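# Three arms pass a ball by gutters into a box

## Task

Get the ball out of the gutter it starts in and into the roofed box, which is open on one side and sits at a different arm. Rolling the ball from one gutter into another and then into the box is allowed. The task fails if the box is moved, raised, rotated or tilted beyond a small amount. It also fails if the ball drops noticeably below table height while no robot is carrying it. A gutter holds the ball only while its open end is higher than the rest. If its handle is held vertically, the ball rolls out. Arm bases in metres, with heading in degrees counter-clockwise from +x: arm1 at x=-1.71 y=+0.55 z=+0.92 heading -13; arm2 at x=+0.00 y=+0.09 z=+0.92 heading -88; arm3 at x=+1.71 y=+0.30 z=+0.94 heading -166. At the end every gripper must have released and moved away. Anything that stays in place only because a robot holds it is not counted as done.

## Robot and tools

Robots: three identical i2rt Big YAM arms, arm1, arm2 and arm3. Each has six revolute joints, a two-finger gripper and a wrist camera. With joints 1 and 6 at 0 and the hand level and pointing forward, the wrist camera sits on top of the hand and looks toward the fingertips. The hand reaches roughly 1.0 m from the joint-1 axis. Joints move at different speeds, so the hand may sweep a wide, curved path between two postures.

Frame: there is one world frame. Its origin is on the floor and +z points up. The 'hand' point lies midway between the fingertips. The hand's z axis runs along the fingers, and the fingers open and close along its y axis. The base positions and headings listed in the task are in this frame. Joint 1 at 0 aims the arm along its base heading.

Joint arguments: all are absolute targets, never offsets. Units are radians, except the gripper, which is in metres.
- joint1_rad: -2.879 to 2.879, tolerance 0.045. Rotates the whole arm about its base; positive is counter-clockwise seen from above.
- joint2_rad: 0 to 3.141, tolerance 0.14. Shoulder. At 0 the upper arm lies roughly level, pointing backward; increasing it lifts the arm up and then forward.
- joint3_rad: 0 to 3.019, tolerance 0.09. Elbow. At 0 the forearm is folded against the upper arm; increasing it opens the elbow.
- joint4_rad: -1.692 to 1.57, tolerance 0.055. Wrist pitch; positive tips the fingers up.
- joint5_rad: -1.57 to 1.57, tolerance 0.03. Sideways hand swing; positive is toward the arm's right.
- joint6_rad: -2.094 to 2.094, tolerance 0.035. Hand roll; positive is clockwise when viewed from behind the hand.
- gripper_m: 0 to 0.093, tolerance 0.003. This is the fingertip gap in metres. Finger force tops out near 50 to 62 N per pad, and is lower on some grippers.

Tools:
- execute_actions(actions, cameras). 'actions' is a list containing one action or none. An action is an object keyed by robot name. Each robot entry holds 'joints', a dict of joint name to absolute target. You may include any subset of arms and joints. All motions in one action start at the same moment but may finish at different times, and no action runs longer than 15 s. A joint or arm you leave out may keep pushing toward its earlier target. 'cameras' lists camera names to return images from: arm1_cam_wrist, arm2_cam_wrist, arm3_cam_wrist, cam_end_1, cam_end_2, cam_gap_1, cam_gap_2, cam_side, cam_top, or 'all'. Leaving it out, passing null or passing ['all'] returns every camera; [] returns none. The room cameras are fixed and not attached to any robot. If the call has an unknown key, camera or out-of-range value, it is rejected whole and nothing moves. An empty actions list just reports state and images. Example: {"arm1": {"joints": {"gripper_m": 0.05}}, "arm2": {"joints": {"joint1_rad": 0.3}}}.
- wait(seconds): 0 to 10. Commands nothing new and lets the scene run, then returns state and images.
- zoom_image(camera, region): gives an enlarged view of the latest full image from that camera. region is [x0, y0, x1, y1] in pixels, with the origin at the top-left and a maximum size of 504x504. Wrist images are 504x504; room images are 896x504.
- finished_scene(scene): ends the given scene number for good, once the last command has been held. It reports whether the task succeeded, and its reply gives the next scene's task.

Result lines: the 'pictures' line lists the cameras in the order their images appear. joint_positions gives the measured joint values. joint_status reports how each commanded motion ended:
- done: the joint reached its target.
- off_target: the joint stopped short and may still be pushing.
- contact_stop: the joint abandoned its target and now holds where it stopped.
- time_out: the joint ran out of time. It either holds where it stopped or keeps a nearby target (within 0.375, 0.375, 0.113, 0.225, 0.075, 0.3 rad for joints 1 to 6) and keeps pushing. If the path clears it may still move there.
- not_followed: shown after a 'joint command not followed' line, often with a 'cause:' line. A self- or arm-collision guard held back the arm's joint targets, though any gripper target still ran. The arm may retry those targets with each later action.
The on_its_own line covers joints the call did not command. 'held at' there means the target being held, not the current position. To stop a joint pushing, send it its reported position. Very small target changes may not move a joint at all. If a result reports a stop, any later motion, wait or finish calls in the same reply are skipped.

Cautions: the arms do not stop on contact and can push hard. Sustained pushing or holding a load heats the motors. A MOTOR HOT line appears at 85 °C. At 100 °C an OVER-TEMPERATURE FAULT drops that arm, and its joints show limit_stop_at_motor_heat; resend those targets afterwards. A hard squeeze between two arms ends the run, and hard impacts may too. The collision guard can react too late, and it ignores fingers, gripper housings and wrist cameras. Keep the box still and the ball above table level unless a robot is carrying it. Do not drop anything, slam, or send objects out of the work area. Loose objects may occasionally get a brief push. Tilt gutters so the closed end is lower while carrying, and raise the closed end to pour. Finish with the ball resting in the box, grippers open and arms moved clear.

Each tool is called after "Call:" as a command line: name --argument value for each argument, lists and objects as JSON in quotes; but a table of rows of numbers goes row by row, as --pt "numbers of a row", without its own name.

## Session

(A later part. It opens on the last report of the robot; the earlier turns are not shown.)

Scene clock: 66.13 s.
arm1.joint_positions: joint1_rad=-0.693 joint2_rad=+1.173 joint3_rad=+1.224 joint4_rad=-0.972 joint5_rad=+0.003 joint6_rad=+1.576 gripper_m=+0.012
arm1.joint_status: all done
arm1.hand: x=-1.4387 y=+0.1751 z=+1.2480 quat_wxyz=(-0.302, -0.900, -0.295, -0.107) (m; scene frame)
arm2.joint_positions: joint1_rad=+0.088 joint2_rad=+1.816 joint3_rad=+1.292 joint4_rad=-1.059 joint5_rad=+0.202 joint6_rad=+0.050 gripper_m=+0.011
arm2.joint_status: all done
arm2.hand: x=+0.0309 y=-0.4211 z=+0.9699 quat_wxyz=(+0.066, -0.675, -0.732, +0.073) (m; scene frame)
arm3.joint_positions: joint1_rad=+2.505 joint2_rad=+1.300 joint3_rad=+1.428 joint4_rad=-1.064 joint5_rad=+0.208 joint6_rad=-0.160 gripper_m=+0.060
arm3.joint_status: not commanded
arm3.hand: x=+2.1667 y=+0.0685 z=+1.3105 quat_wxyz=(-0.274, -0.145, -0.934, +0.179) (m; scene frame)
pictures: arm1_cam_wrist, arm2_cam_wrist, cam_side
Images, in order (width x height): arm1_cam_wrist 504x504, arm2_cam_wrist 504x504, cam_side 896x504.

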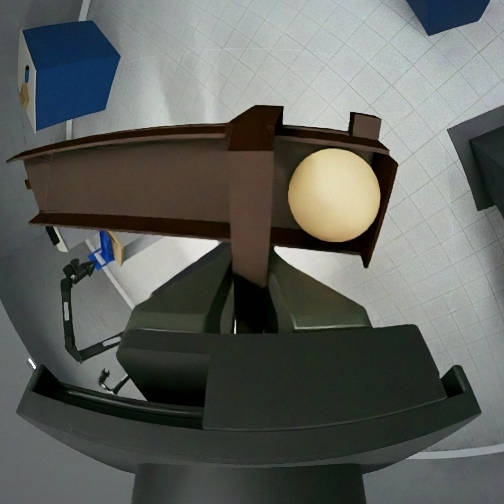

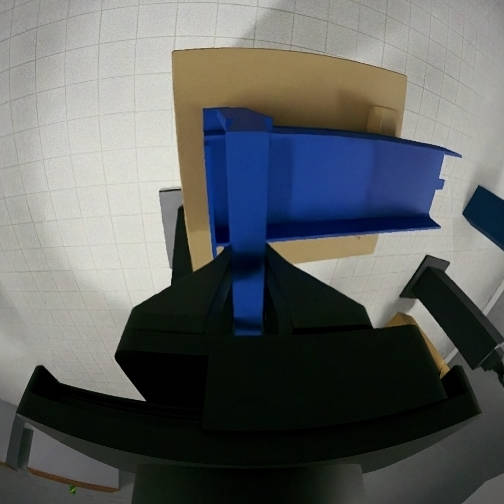

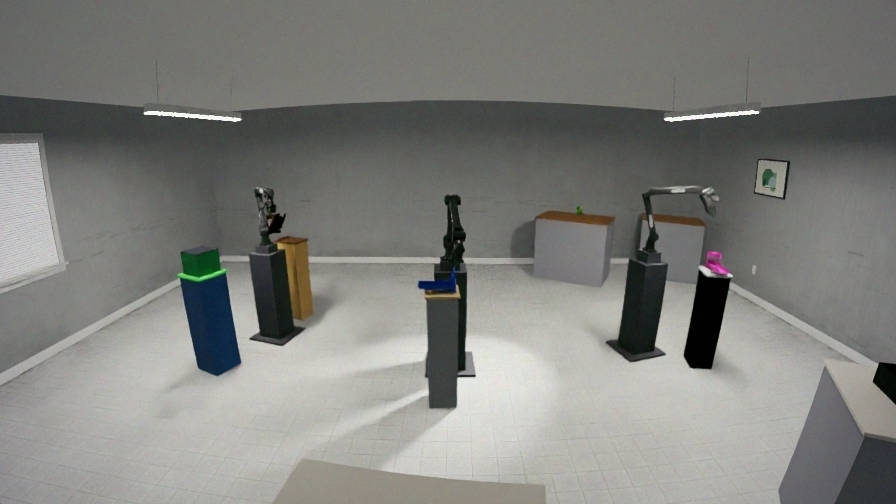

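Call:
execute_actions --actions '[{"arm1":{"joints":{"joint1_rad":-1.74,"joint2_rad":0.80,"joint3_rad":0.62,"joint4_rad":-0.86}},"arm2":{"joints":{"gripper_m":0.06}}}]' --cameras '["arm1_cam_wrist","arm2_cam_wrist","cam_side","cam_end_1"]'

Scene clock: 67.97 s.
arm1.joint_positions: joint1_rad=-1.733 joint2_rad=+0.811 joint3_rad=+0.611 joint4_rad=-0.882 joint5_rad=+0.002 joint6_rad=+1.577 gripper_m=+0.012
arm1.joint_status: all done
arm1.hand: x=-1.8333 y=+0.2741 z=+1.0729 quat_wxyz=(-0.233, -0.952, +0.195, +0.043) (m; scene frame)
arm2.joint_positions: joint1_rad=+0.088 joint2_rad=+1.816 joint3_rad=+1.292 joint4_rad=-1.059 joint5_rad=+0.201 joint6_rad=+0.050 gripper_m=+0.060
arm2.joint_status: all done
arm2.hand: x=+0.0310 y=-0.4211 z=+0.9699 quat_wxyz=(+0.065, -0.675, -0.732, +0.072) (m; scene frame)
arm3.joint_positions: joint1_rad=+2.505 joint2_rad=+1.300 joint3_rad=+1.428 joint4_rad=-1.064 joint5_rad=+0.208 joint6_rad=-0.160 gripper_m=+0.060
arm3.joint_status: not commanded
arm3.hand: x=+2.1667 y=+0.0685 z=+1.3105 quat_wxyz=(-0.274, -0.145, -0.934, +0.179) (m; scene frame)
pictures: arm1_cam_wrist, arm2_cam_wrist, cam_end_1, cam_side
Images, in order (width x height): arm1_cam_wrist 504x504, arm2_cam_wrist 504x504, cam_end_1 896x504, cam_side 896x504.

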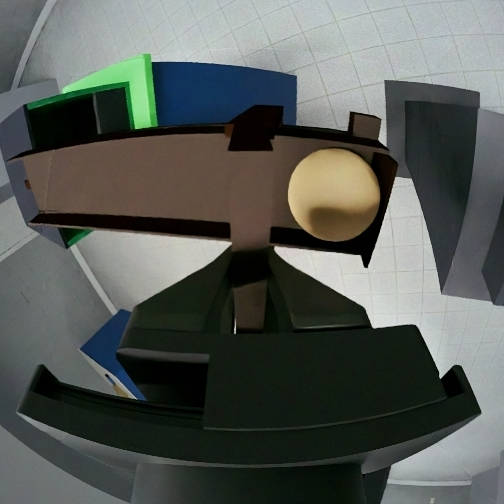

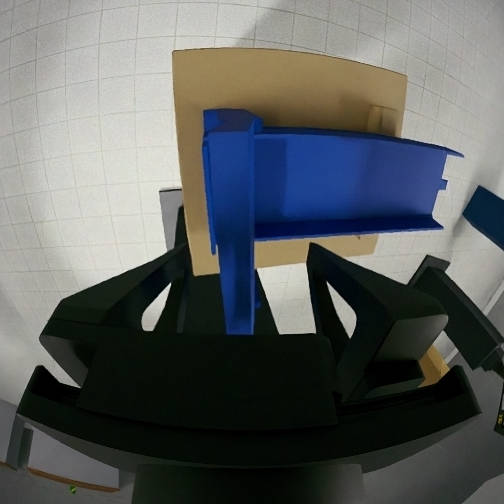

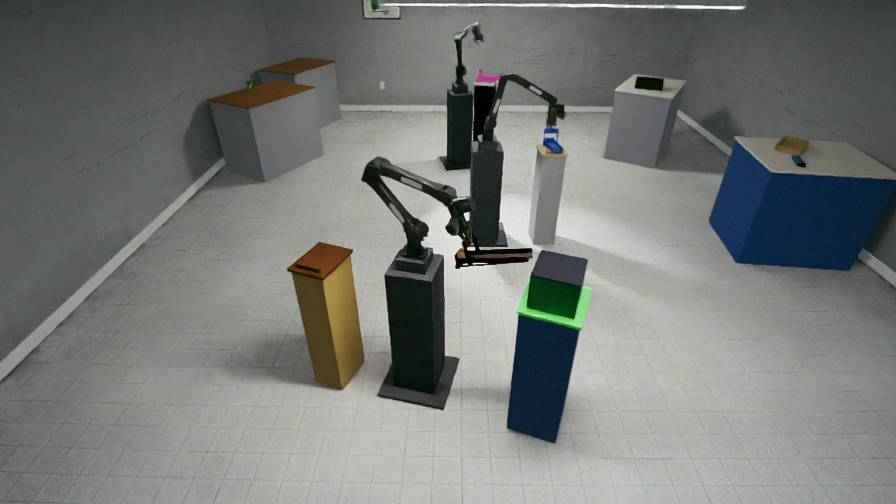

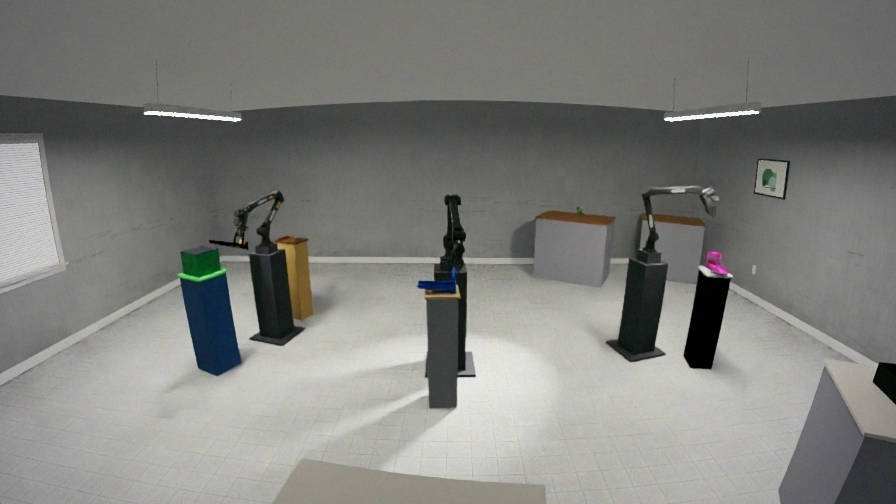

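Call:
zoom_image --camera "arm1_cam_wrist" --region '[0, 40, 180, 160]'

Call:
zoom_image --camera "cam_end_1" --region '[420, 200, 620, 340]'

Region (0, 40, 180, 160) of arm1_cam_wrist's 504x504 image, scaled by 2.800, with more detail than that image has.

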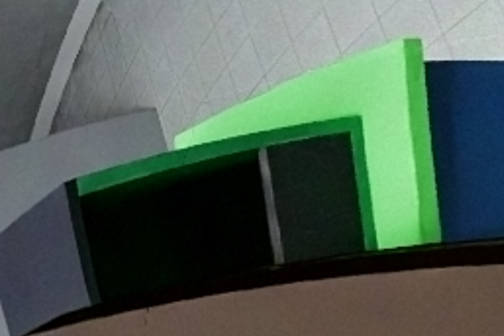

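Region (420, 200, 620, 340) of cam_end_1's 896x504 image, scaled by 2.520, with more detail than that image has; it fills the top 353 rows of this view, and the rest is white.

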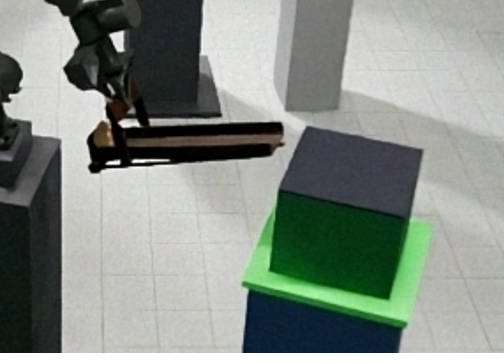

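Call:
execute_actions --actions '[{"arm1":{"joints":{"joint2_rad":0.97,"joint3_rad":0.71,"joint4_rad":-0.975}},"arm2":{"joints":{"joint2_rad":1.45}}}]' --cameras '["arm1_cam_wrist","arm2_cam_wrist","cam_side","cam_end_1"]'

Scene clock: 70.53 s.
arm1.joint_positions: joint1_rad=-1.733 joint2_rad=+0.983 joint3_rad=+0.632 joint4_rad=-0.969 joint5_rad=+0.002 joint6_rad=+1.577 gripper_m=+0.012
arm1.joint_status: all done
arm1.hand: x=-1.8280 y=+0.2855 z=+1.0280 quat_wxyz=(-0.118, -0.973, +0.199, +0.020) (m; scene frame)
arm2.joint_positions: joint1_rad=+0.088 joint2_rad=+1.433 joint3_rad=+1.292 joint4_rad=-1.059 joint5_rad=+0.201 joint6_rad=+0.050 gripper_m=+0.060
arm2.joint_status: all done
arm2.hand: x=+0.0292 y=-0.4163 z=+1.1573 quat_wxyz=(-0.081, -0.677, -0.705, +0.192) (m; scene frame)
arm3.joint_positions: joint1_rad=+2.505 joint2_rad=+1.300 joint3_rad=+1.428 joint4_rad=-1.064 joint5_rad=+0.208 joint6_rad=-0.160 gripper_m=+0.060
arm3.joint_status: not commanded
arm3.hand: x=+2.1667 y=+0.0685 z=+1.3105 quat_wxyz=(-0.274, -0.145, -0.934, +0.179) (m; scene frame)
pictures: arm1_cam_wrist, arm2_cam_wrist, cam_end_1, cam_side
Images, in order (width x height): arm1_cam_wrist 504x504, arm2_cam_wrist 504x504, cam_end_1 896x504, cam_side 896x504.

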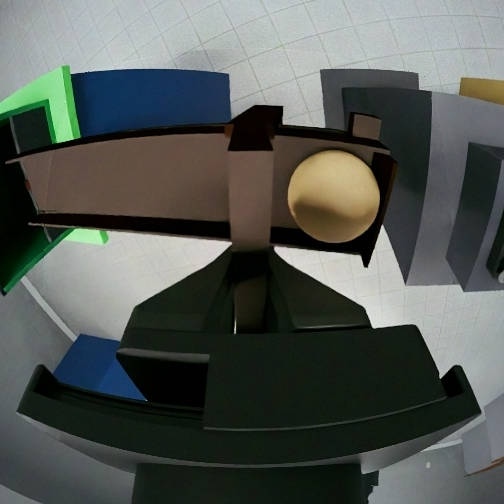

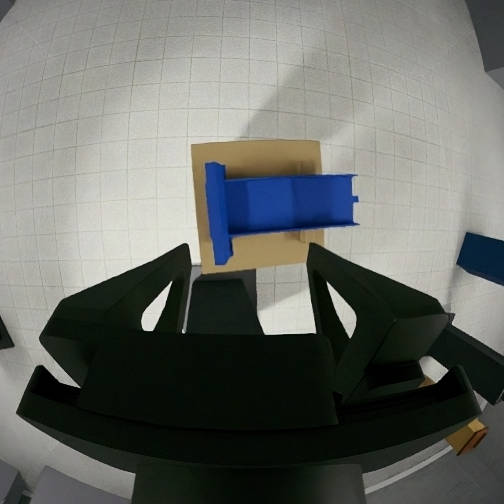

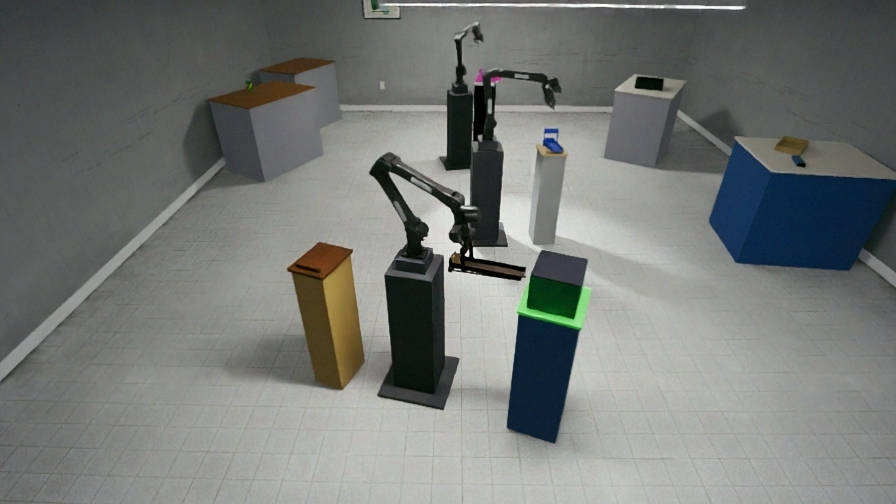

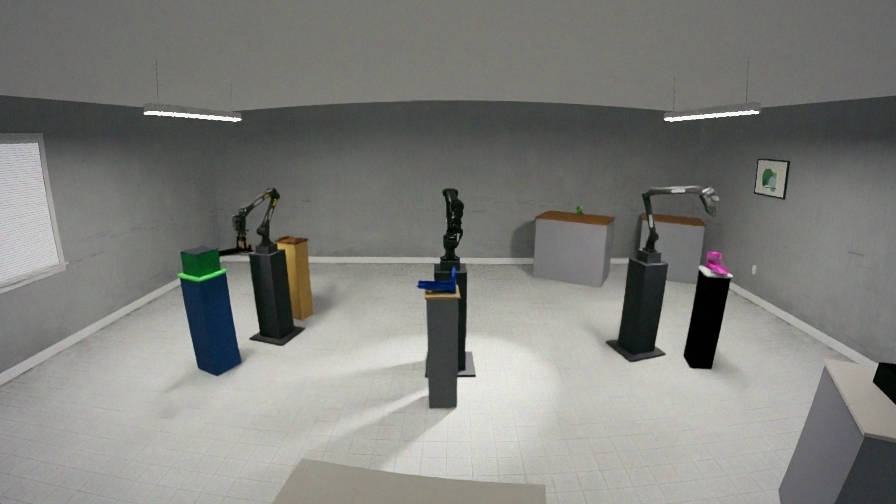

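Call:
execute_actions --actions '[{"arm1":{"joints":{"joint2_rad":1.07,"joint3_rad":0.845,"joint4_rad":-1.015}}}]' --cameras '["arm1_cam_wrist","cam_side","cam_end_1"]'

Call:
zoom_image --camera "arm1_cam_wrist" --region '[0, 60, 160, 320]'

Call:
zoom_image --camera "cam_end_1" --region '[440, 220, 600, 340]'

Scene clock: 71.73 s.
arm1.joint_positions: joint1_rad=-1.733 joint2_rad=+1.078 joint3_rad=+0.784 joint4_rad=-1.011 joint5_rad=+0.002 joint6_rad=+1.577 gripper_m=+0.012
arm1.joint_status: all done
arm1.hand: x=-1.8456 y=+0.2441 z=+1.0622 quat_wxyz=(-0.126, -0.972, +0.199, +0.021) (m; scene frame)
arm2.joint_positions: joint1_rad=+0.088 joint2_rad=+1.433 joint3_rad=+1.292 joint4_rad=-1.059 joint5_rad=+0.201 joint6_rad=+0.050 gripper_m=+0.060
arm2.joint_status: not commanded
arm2.hand: x=+0.0292 y=-0.4163 z=+1.1573 quat_wxyz=(-0.081, -0.677, -0.705, +0.192) (m; scene frame)
arm3.joint_positions: joint1_rad=+2.505 joint2_rad=+1.300 joint3_rad=+1.428 joint4_rad=-1.064 joint5_rad=+0.208 joint6_rad=-0.160 gripper_m=+0.060
arm3.joint_status: not commanded
arm3.hand: x=+2.1667 y=+0.0685 z=+1.3105 quat_wxyz=(-0.274, -0.145, -0.934, +0.179) (m; scene frame)
pictures: arm1_cam_wrist, cam_end_1, cam_side
Images, in order (width x height): arm1_cam_wrist 504x504, cam_end_1 896x504, cam_side 896x504.

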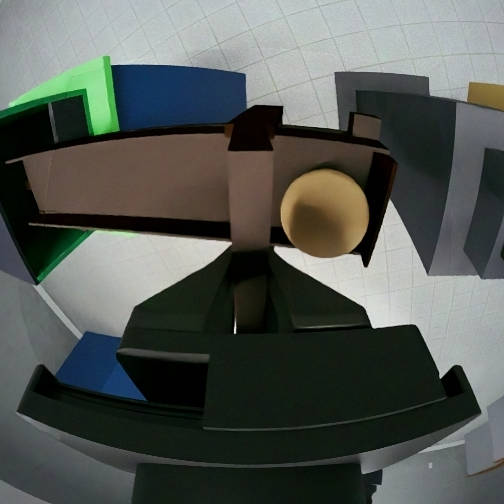

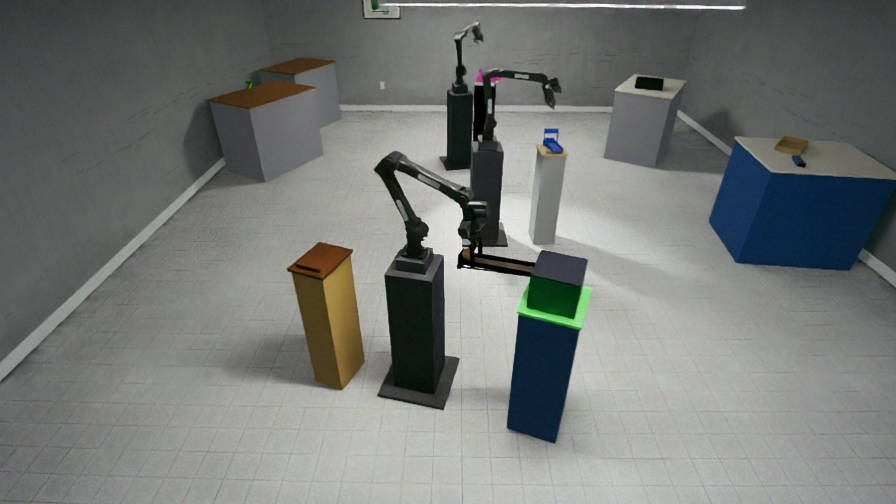

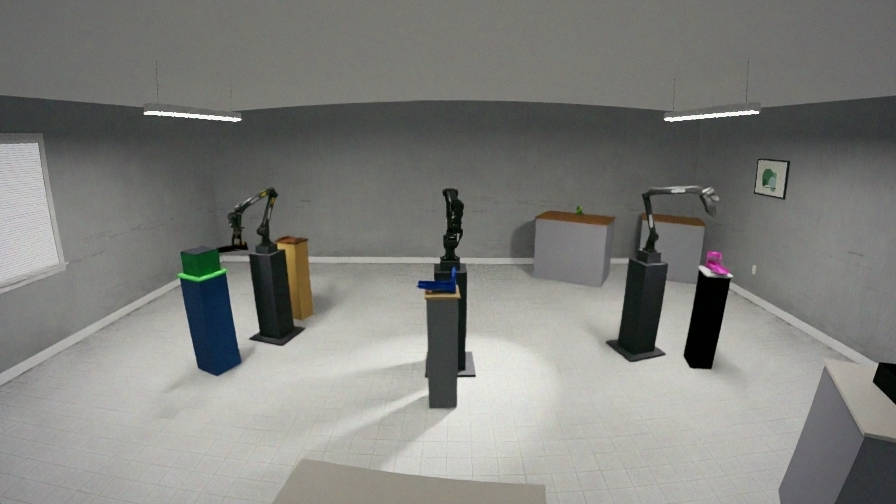

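Region (0, 60, 160, 320) of arm1_cam_wrist's 504x504 image, scaled by 1.938, with more detail than that image has; it fills the left 310 columns of this view, and the rest is white.

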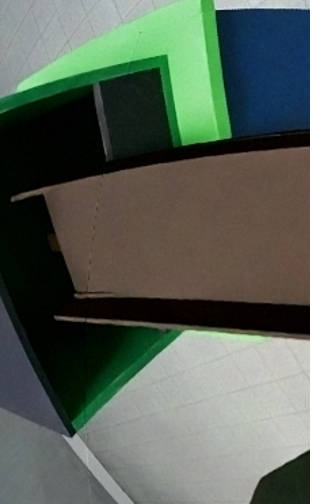

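Region (440, 220, 600, 340) of cam_end_1's 896x504 image, scaled by 3.150, with more detail than that image has; it fills the top 378 rows of this view, and the rest is white.

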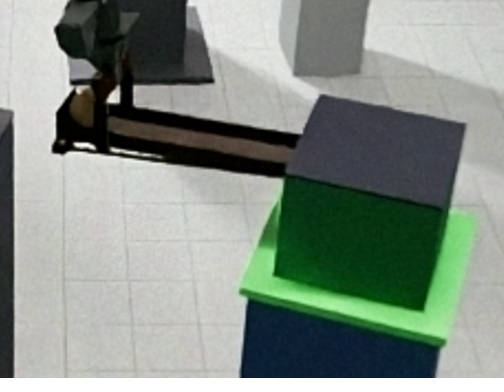

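Call:
execute_actions --actions '[{"arm1":{"joints":{"joint2_rad":1.16,"joint3_rad":0.895}}}]' --cameras '["arm1_cam_wrist","cam_end_1"]'

Call:
zoom_image --camera "arm1_cam_wrist" --region '[0, 60, 160, 320]'

Scene clock: 73.07 s.
arm1.joint_positions: joint1_rad=-1.733 joint2_rad=+1.167 joint3_rad=+0.824 joint4_rad=-1.012 joint5_rad=+0.002 joint6_rad=+1.577 gripper_m=+0.012
arm1.joint_status: all done
arm1.hand: x=-1.8513 y=+0.2302 z=+1.0504 quat_wxyz=(-0.101, -0.975, +0.199, +0.016) (m; scene frame)
arm2.joint_positions: joint1_rad=+0.088 joint2_rad=+1.433 joint3_rad=+1.292 joint4_rad=-1.059 joint5_rad=+0.201 joint6_rad=+0.050 gripper_m=+0.060
arm2.joint_status: not commanded
arm2.hand: x=+0.0292 y=-0.4163 z=+1.1573 quat_wxyz=(-0.081, -0.677, -0.705, +0.192) (m; scene frame)
arm3.joint_positions: joint1_rad=+2.505 joint2_rad=+1.300 joint3_rad=+1.428 joint4_rad=-1.064 joint5_rad=+0.208 joint6_rad=-0.160 gripper_m=+0.060
arm3.joint_status: not commanded
arm3.hand: x=+2.1667 y=+0.0685 z=+1.3105 quat_wxyz=(-0.274, -0.145, -0.934, +0.179) (m; scene frame)
pictures: arm1_cam_wrist, cam_end_1
Images, in order (width x height): arm1_cam_wrist 504x504, cam_end_1 896x504.

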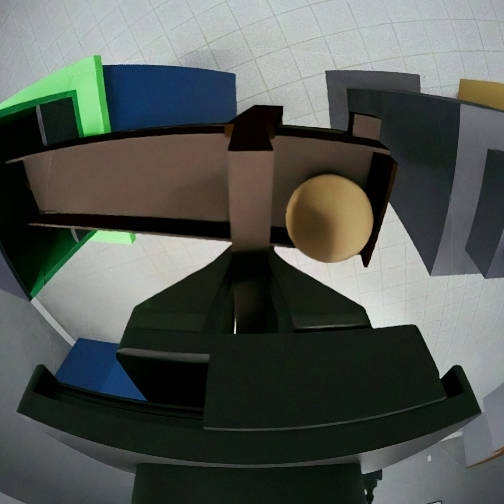

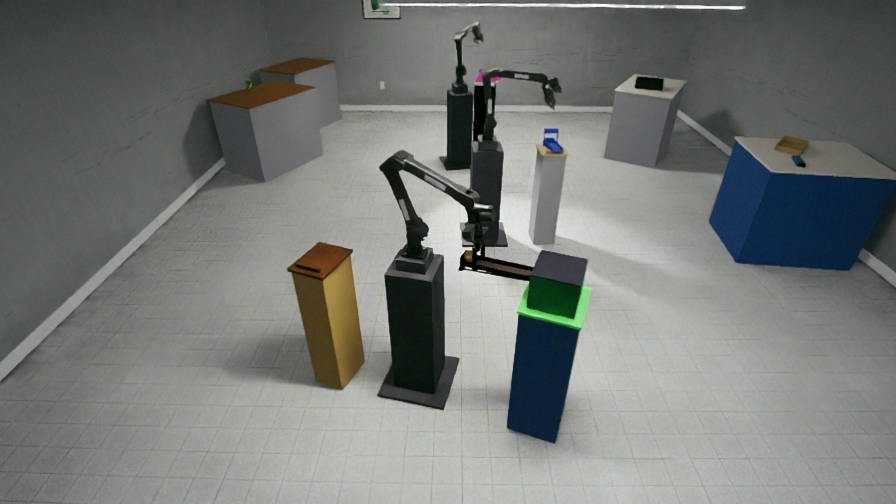

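Region (0, 60, 160, 320) of arm1_cam_wrist's 504x504 image, scaled by 1.938, with more detail than that image has; it fills the left 310 columns of this view, and the rest is white.

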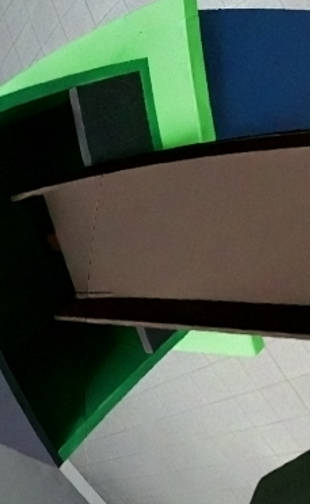

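Call:
execute_actions --actions '[{"arm1":{"joints":{"joint2_rad":1.232,"joint3_rad":0.96}}}]' --cameras '["arm1_cam_wrist","cam_end_1"]'

Scene clock: 73.93 s.
arm1.joint_positions: joint1_rad=-1.733 joint2_rad=+1.235 joint3_rad=+0.892 joint4_rad=-1.013 joint5_rad=+0.002 joint6_rad=+1.577 gripper_m=+0.012
arm1.joint_status: all done
arm1.hand: x=-1.8612 y=+0.2067 z=+1.0549 quat_wxyz=(-0.100, -0.975, +0.199, +0.016) (m; scene frame)
arm2.joint_positions: joint1_rad=+0.088 joint2_rad=+1.433 joint3_rad=+1.292 joint4_rad=-1.059 joint5_rad=+0.201 joint6_rad=+0.050 gripper_m=+0.060
arm2.joint_status: not commanded
arm2.hand: x=+0.0292 y=-0.4163 z=+1.1573 quat_wxyz=(-0.081, -0.677, -0.705, +0.192) (m; scene frame)
arm3.joint_positions: joint1_rad=+2.505 joint2_rad=+1.300 joint3_rad=+1.428 joint4_rad=-1.064 joint5_rad=+0.208 joint6_rad=-0.160 gripper_m=+0.060
arm3.joint_status: not commanded
arm3.hand: x=+2.1667 y=+0.0685 z=+1.3105 quat_wxyz=(-0.274, -0.145, -0.934, +0.179) (m; scene frame)
pictures: arm1_cam_wrist, cam_end_1
Images, in order (width x height): arm1_cam_wrist 504x504, cam_end_1 896x504.

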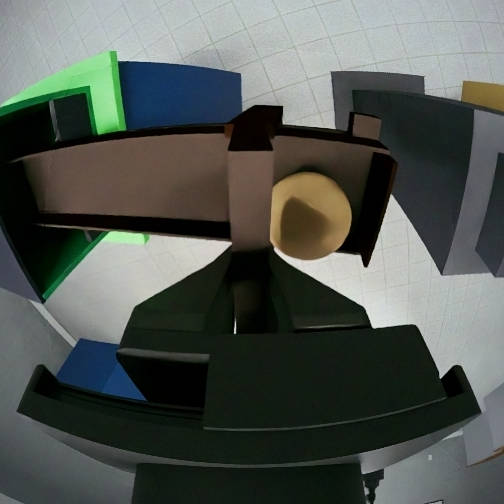

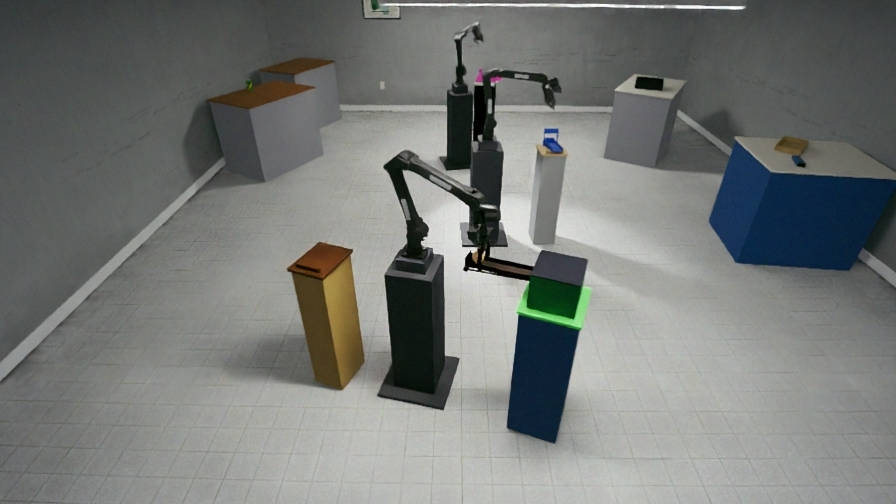

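Call:
execute_actions --actions '[{"arm1":{"joints":{"joint2_rad":1.295,"joint3_rad":1.028,"joint4_rad":-1.065}}}]' --cameras '["arm1_cam_wrist","cam_end_1"]'

Scene clock: 74.93 s.
arm1.joint_positions: joint1_rad=-1.733 joint2_rad=+1.298 joint3_rad=+0.956 joint4_rad=-1.057 joint5_rad=+0.002 joint6_rad=+1.577 gripper_m=+0.012
arm1.joint_status: all done
arm1.hand: x=-1.8666 y=+0.1938 z=+1.0563 quat_wxyz=(-0.080, -0.977, +0.199, +0.012) (m; scene frame)
arm2.joint_positions: joint1_rad=+0.088 joint2_rad=+1.433 joint3_rad=+1.292 joint4_rad=-1.059 joint5_rad=+0.201 joint6_rad=+0.050 gripper_m=+0.060
arm2.joint_status: not commanded
arm2.hand: x=+0.0292 y=-0.4163 z=+1.1573 quat_wxyz=(-0.081, -0.677, -0.705, +0.192) (m; scene frame)
arm3.joint_positions: joint1_rad=+2.505 joint2_rad=+1.300 joint3_rad=+1.428 joint4_rad=-1.064 joint5_rad=+0.208 joint6_rad=-0.160 gripper_m=+0.060
arm3.joint_status: not commanded
arm3.hand: x=+2.1667 y=+0.0685 z=+1.3105 quat_wxyz=(-0.274, -0.145, -0.934, +0.179) (m; scene frame)
pictures: arm1_cam_wrist, cam_end_1
Images, in order (width x height): arm1_cam_wrist 504x504, cam_end_1 896x504.

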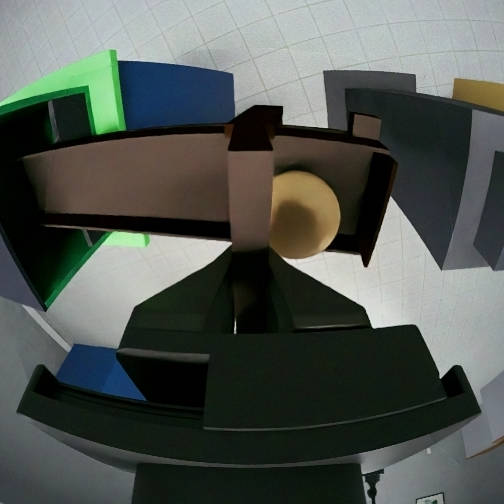

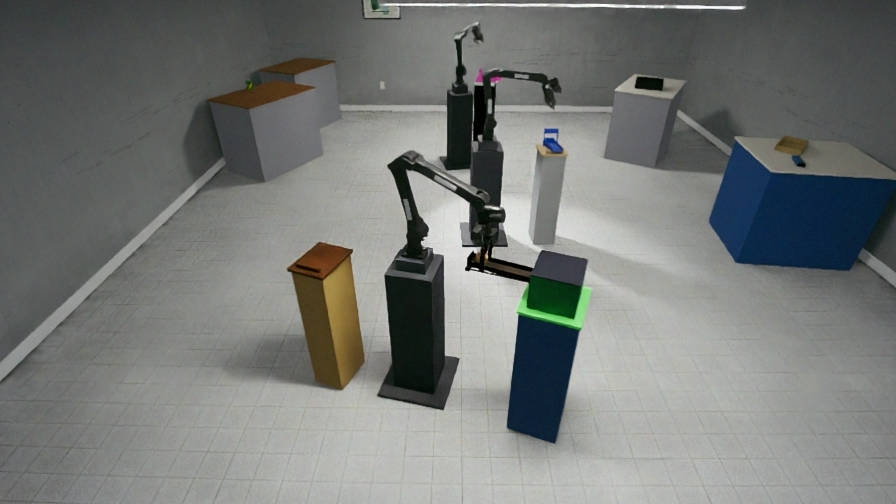

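Call:
execute_actions --actions '[{"arm1":{"joints":{"joint3_rad":1.052,"joint4_rad":-1.13}}}]' --cameras '["arm1_cam_wrist","cam_end_1"]'

Scene clock: 75.73 s.
arm1.joint_positions: joint1_rad=-1.733 joint2_rad=+1.298 joint3_rad=+0.978 joint4_rad=-1.121 joint5_rad=+0.002 joint6_rad=+1.577 gripper_m=+0.012
arm1.joint_status: all done
arm1.hand: x=-1.8637 y=+0.2009 z=+1.0626 quat_wxyz=(-0.059, -0.978, +0.199, +0.008) (m; scene frame)
arm2.joint_positions: joint1_rad=+0.088 joint2_rad=+1.433 joint3_rad=+1.292 joint4_rad=-1.059 joint5_rad=+0.201 joint6_rad=+0.050 gripper_m=+0.060
arm2.joint_status: not commanded
arm2.hand: x=+0.0292 y=-0.4163 z=+1.1573 quat_wxyz=(-0.081, -0.677, -0.705, +0.192) (m; scene frame)
arm3.joint_positions: joint1_rad=+2.505 joint2_rad=+1.300 joint3_rad=+1.428 joint4_rad=-1.064 joint5_rad=+0.208 joint6_rad=-0.160 gripper_m=+0.060
arm3.joint_status: not commanded
arm3.hand: x=+2.1667 y=+0.0685 z=+1.3105 quat_wxyz=(-0.274, -0.145, -0.934, +0.179) (m; scene frame)
pictures: arm1_cam_wrist, cam_end_1
Images, in order (width x height): arm1_cam_wrist 504x504, cam_end_1 896x504.

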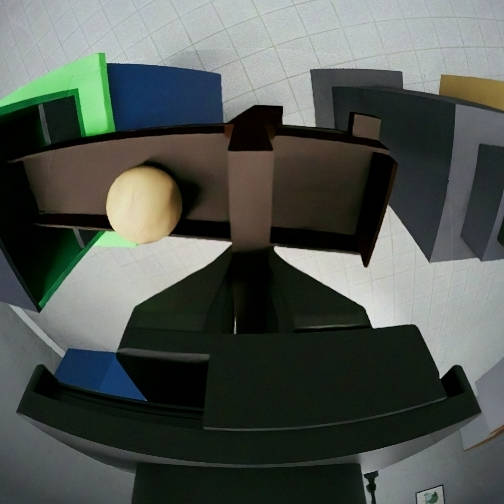

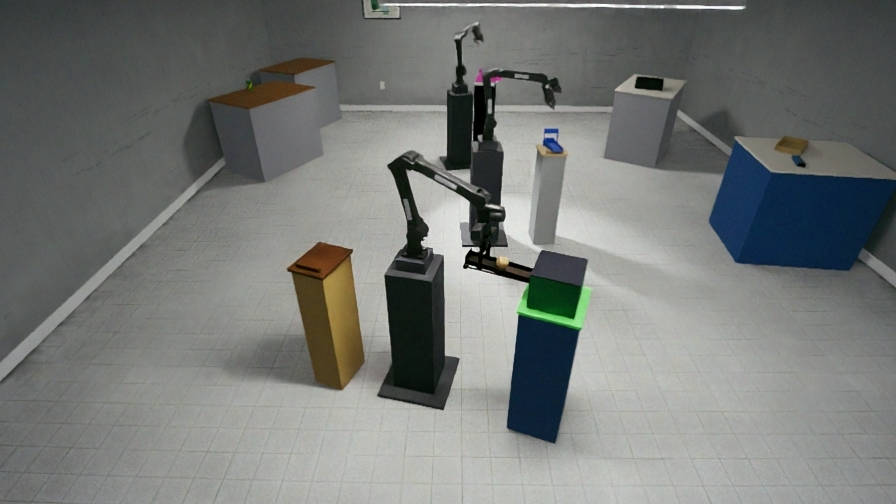

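Call:
wait --seconds 1.5

Scene clock: 77.27 s.
arm1.joint_positions: joint1_rad=-1.733 joint2_rad=+1.298 joint3_rad=+0.978 joint4_rad=-1.121 joint5_rad=+0.002 joint6_rad=+1.577 gripper_m=+0.012
arm1.joint_status: all done
arm1.hand: x=-1.8637 y=+0.2009 z=+1.0626 quat_wxyz=(-0.059, -0.978, +0.199, +0.008) (m; scene frame)
arm2.joint_positions: joint1_rad=+0.088 joint2_rad=+1.433 joint3_rad=+1.292 joint4_rad=-1.059 joint5_rad=+0.201 joint6_rad=+0.050 gripper_m=+0.060
arm2.joint_status: not commanded
arm2.hand: x=+0.0292 y=-0.4163 z=+1.1573 quat_wxyz=(-0.081, -0.677, -0.705, +0.192) (m; scene frame)
arm3.joint_positions: joint1_rad=+2.505 joint2_rad=+1.300 joint3_rad=+1.428 joint4_rad=-1.064 joint5_rad=+0.208 joint6_rad=-0.160 gripper_m=+0.060
arm3.joint_status: not commanded
arm3.hand: x=+2.1667 y=+0.0685 z=+1.3105 quat_wxyz=(-0.274, -0.145, -0.934, +0.179) (m; scene frame)
wait: 1.50 s; at rest by 0.23 s
pictures: arm1_cam_wrist, arm2_cam_wrist, arm3_cam_wrist, cam_end_1, cam_end_2, cam_gap_1, cam_gap_2, cam_side, cam_top
Images, in order (width x height): arm1_cam_wrist 504x504, arm2_cam_wrist 504x504, arm3_cam_wrist 504x504, cam_end_1 896x504, cam_end_2 896x504, cam_gap_1 896x504, cam_gap_2 896x504, cam_side 896x504, cam_top 896x504.

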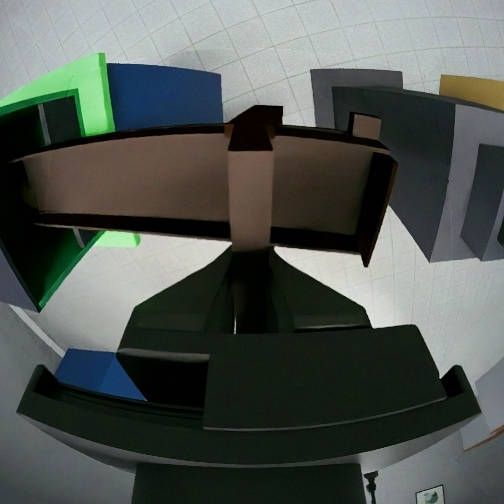

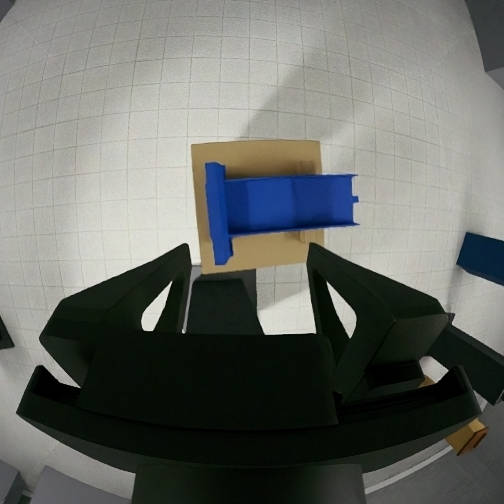

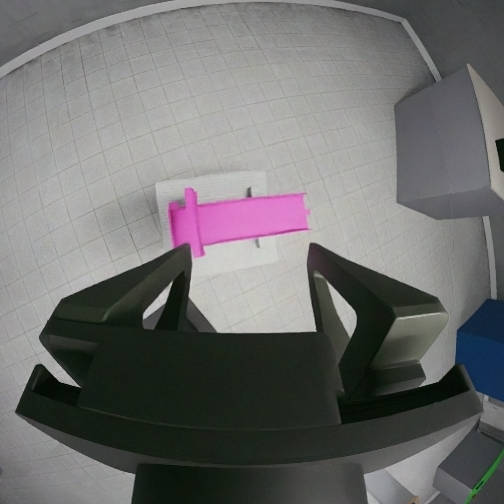

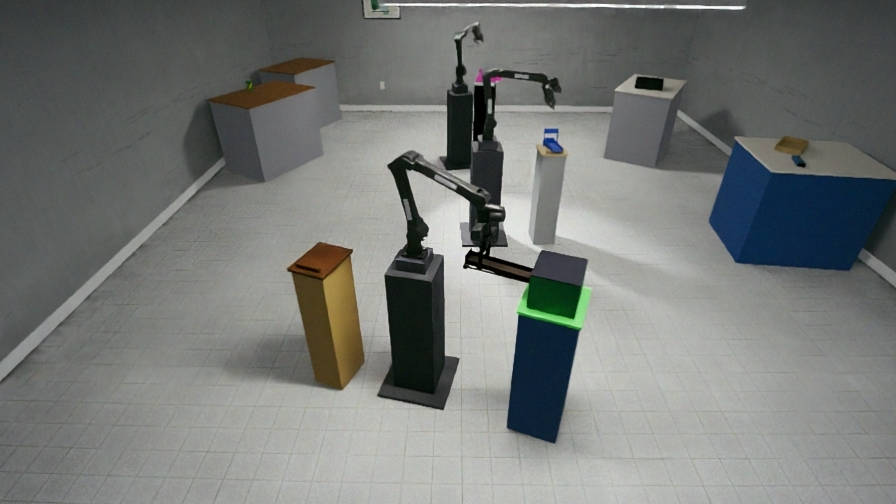

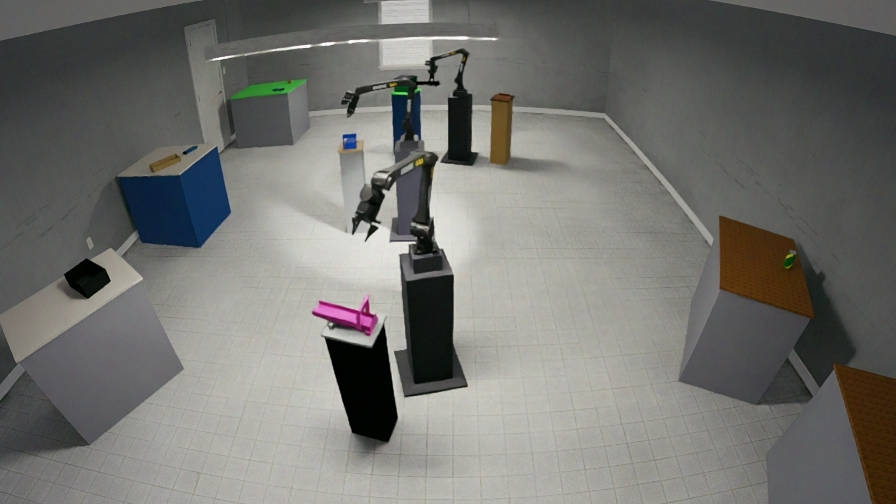

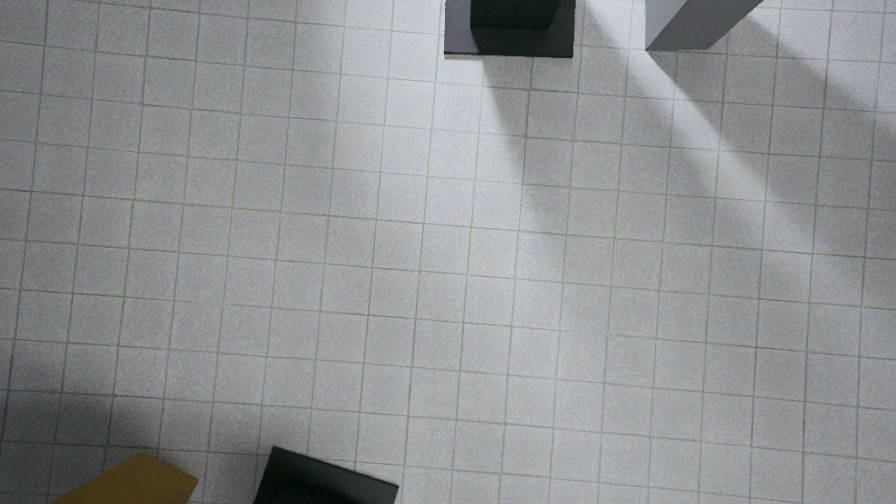

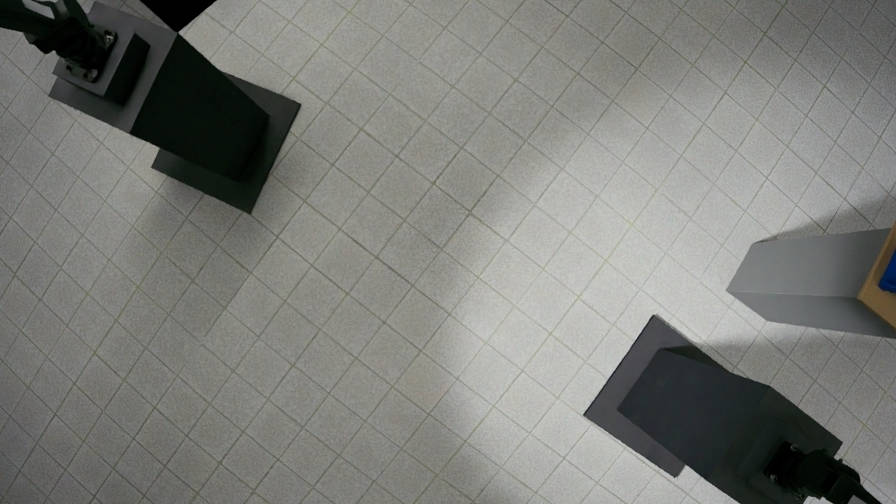

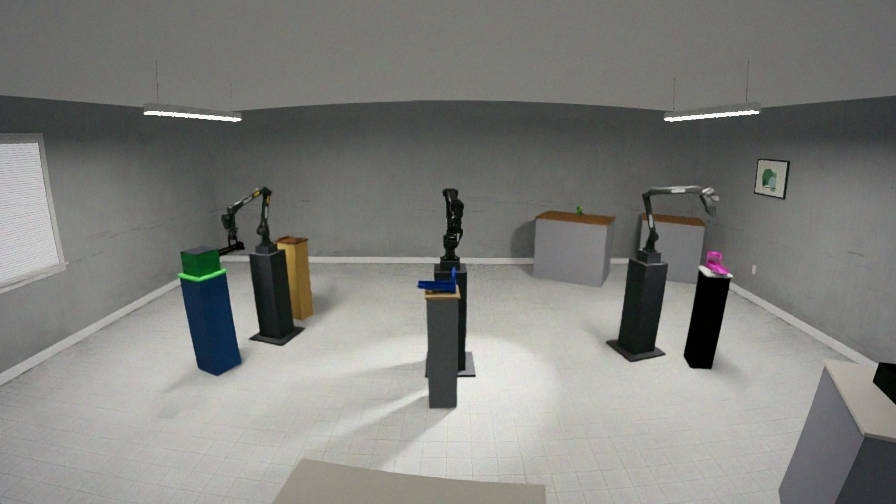

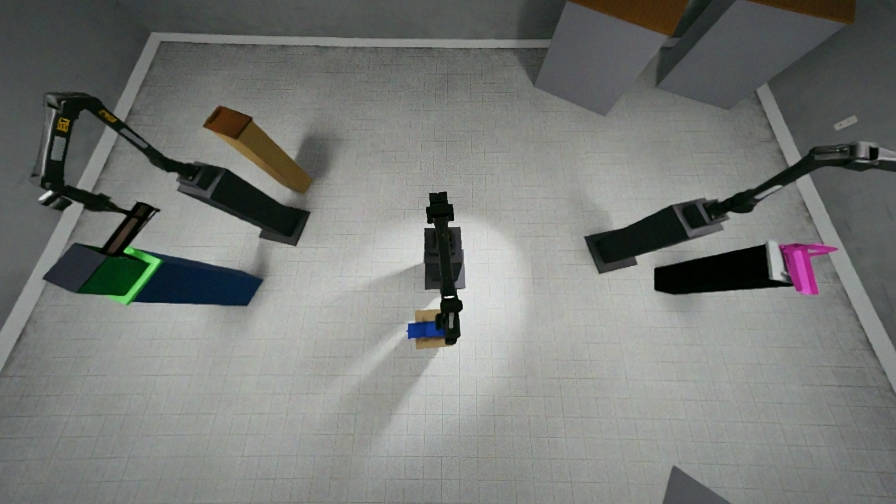

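Call:
execute_actions --actions '[{"arm1":{"joints":{"joint2_rad":1.235,"joint4_rad":-1.19}}}]' --cameras '["arm1_cam_wrist"]'

Scene clock: 78.27 s.
arm1.joint_positions: joint1_rad=-1.733 joint2_rad=+1.239 joint3_rad=+0.980 joint4_rad=-1.182 joint5_rad=+0.002 joint6_rad=+1.577 gripper_m=+0.012
arm1.joint_status: all done
arm1.hand: x=-1.8580 y=+0.2151 z=+1.0826 quat_wxyz=(-0.059, -0.978, +0.199, +0.008) (m; scene frame)
arm2.joint_positions: joint1_rad=+0.088 joint2_rad=+1.433 joint3_rad=+1.292 joint4_rad=-1.059 joint5_rad=+0.201 joint6_rad=+0.050 gripper_m=+0.060
arm2.joint_status: not commanded
arm2.hand: x=+0.0292 y=-0.4163 z=+1.1573 quat_wxyz=(-0.081, -0.677, -0.705, +0.192) (m; scene frame)
arm3.joint_positions: joint1_rad=+2.505 joint2_rad=+1.300 joint3_rad=+1.428 joint4_rad=-1.064 joint5_rad=+0.208 joint6_rad=-0.160 gripper_m=+0.060
arm3.joint_status: not commanded
arm3.hand: x=+2.1667 y=+0.0685 z=+1.3105 quat_wxyz=(-0.274, -0.145, -0.934, +0.179) (m; scene frame)
pictures: arm1_cam_wrist
Images, in order (width x height): arm1_cam_wrist 504x504.

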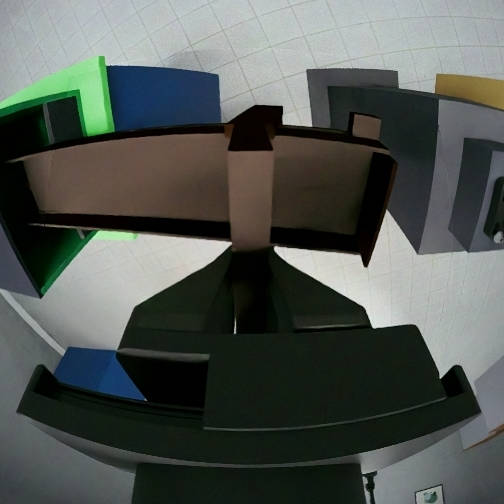

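Call:
execute_actions --actions '[{"arm1":{"joints":{"joint4_rad":-1.36}}}]' --cameras '["arm1_cam_wrist","cam_end_1"]'

Scene clock: 79.13 s.
arm1.joint_positions: joint1_rad=-1.733 joint2_rad=+1.239 joint3_rad=+0.980 joint4_rad=-1.349 joint5_rad=+0.002 joint6_rad=+1.577 gripper_m=+0.012
arm1.joint_status: all done
arm1.hand: x=-1.8422 y=+0.2529 z=+1.0812 quat_wxyz=(+0.022, -0.980, +0.199, -0.008) (m; scene frame)
arm2.joint_positions: joint1_rad=+0.088 joint2_rad=+1.433 joint3_rad=+1.292 joint4_rad=-1.059 joint5_rad=+0.201 joint6_rad=+0.050 gripper_m=+0.060
arm2.joint_status: not commanded
arm2.hand: x=+0.0292 y=-0.4163 z=+1.1573 quat_wxyz=(-0.081, -0.677, -0.705, +0.192) (m; scene frame)
arm3.joint_positions: joint1_rad=+2.505 joint2_rad=+1.300 joint3_rad=+1.428 joint4_rad=-1.064 joint5_rad=+0.208 joint6_rad=-0.160 gripper_m=+0.060
arm3.joint_status: not commanded
arm3.hand: x=+2.1667 y=+0.0685 z=+1.3105 quat_wxyz=(-0.274, -0.145, -0.934, +0.179) (m; scene frame)
pictures: arm1_cam_wrist, cam_end_1
Images, in order (width x height): arm1_cam_wrist 504x504, cam_end_1 896x504.

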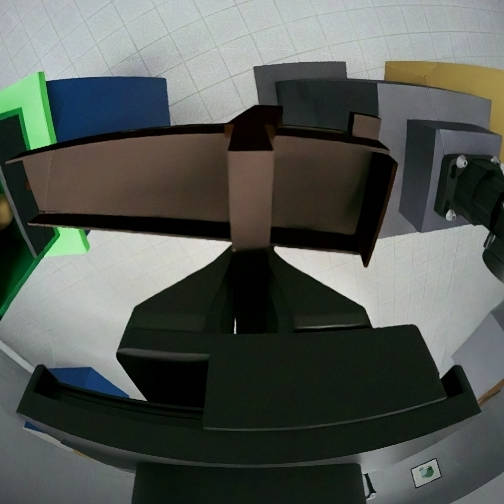

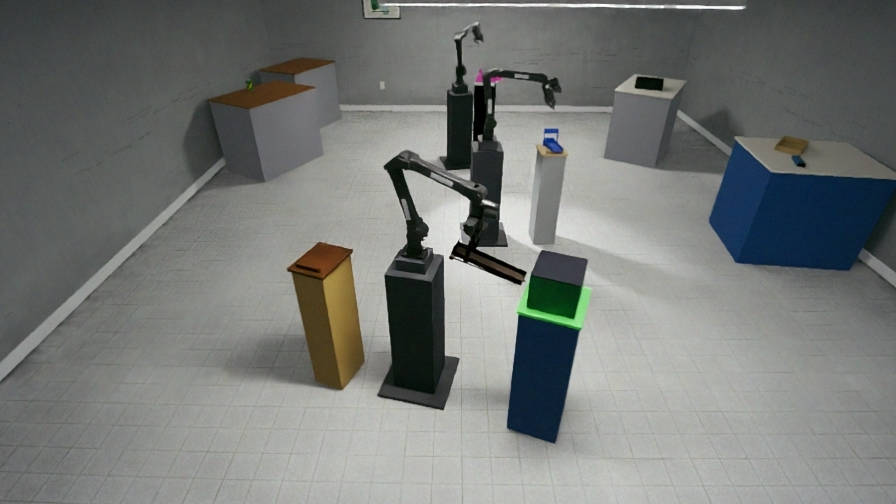

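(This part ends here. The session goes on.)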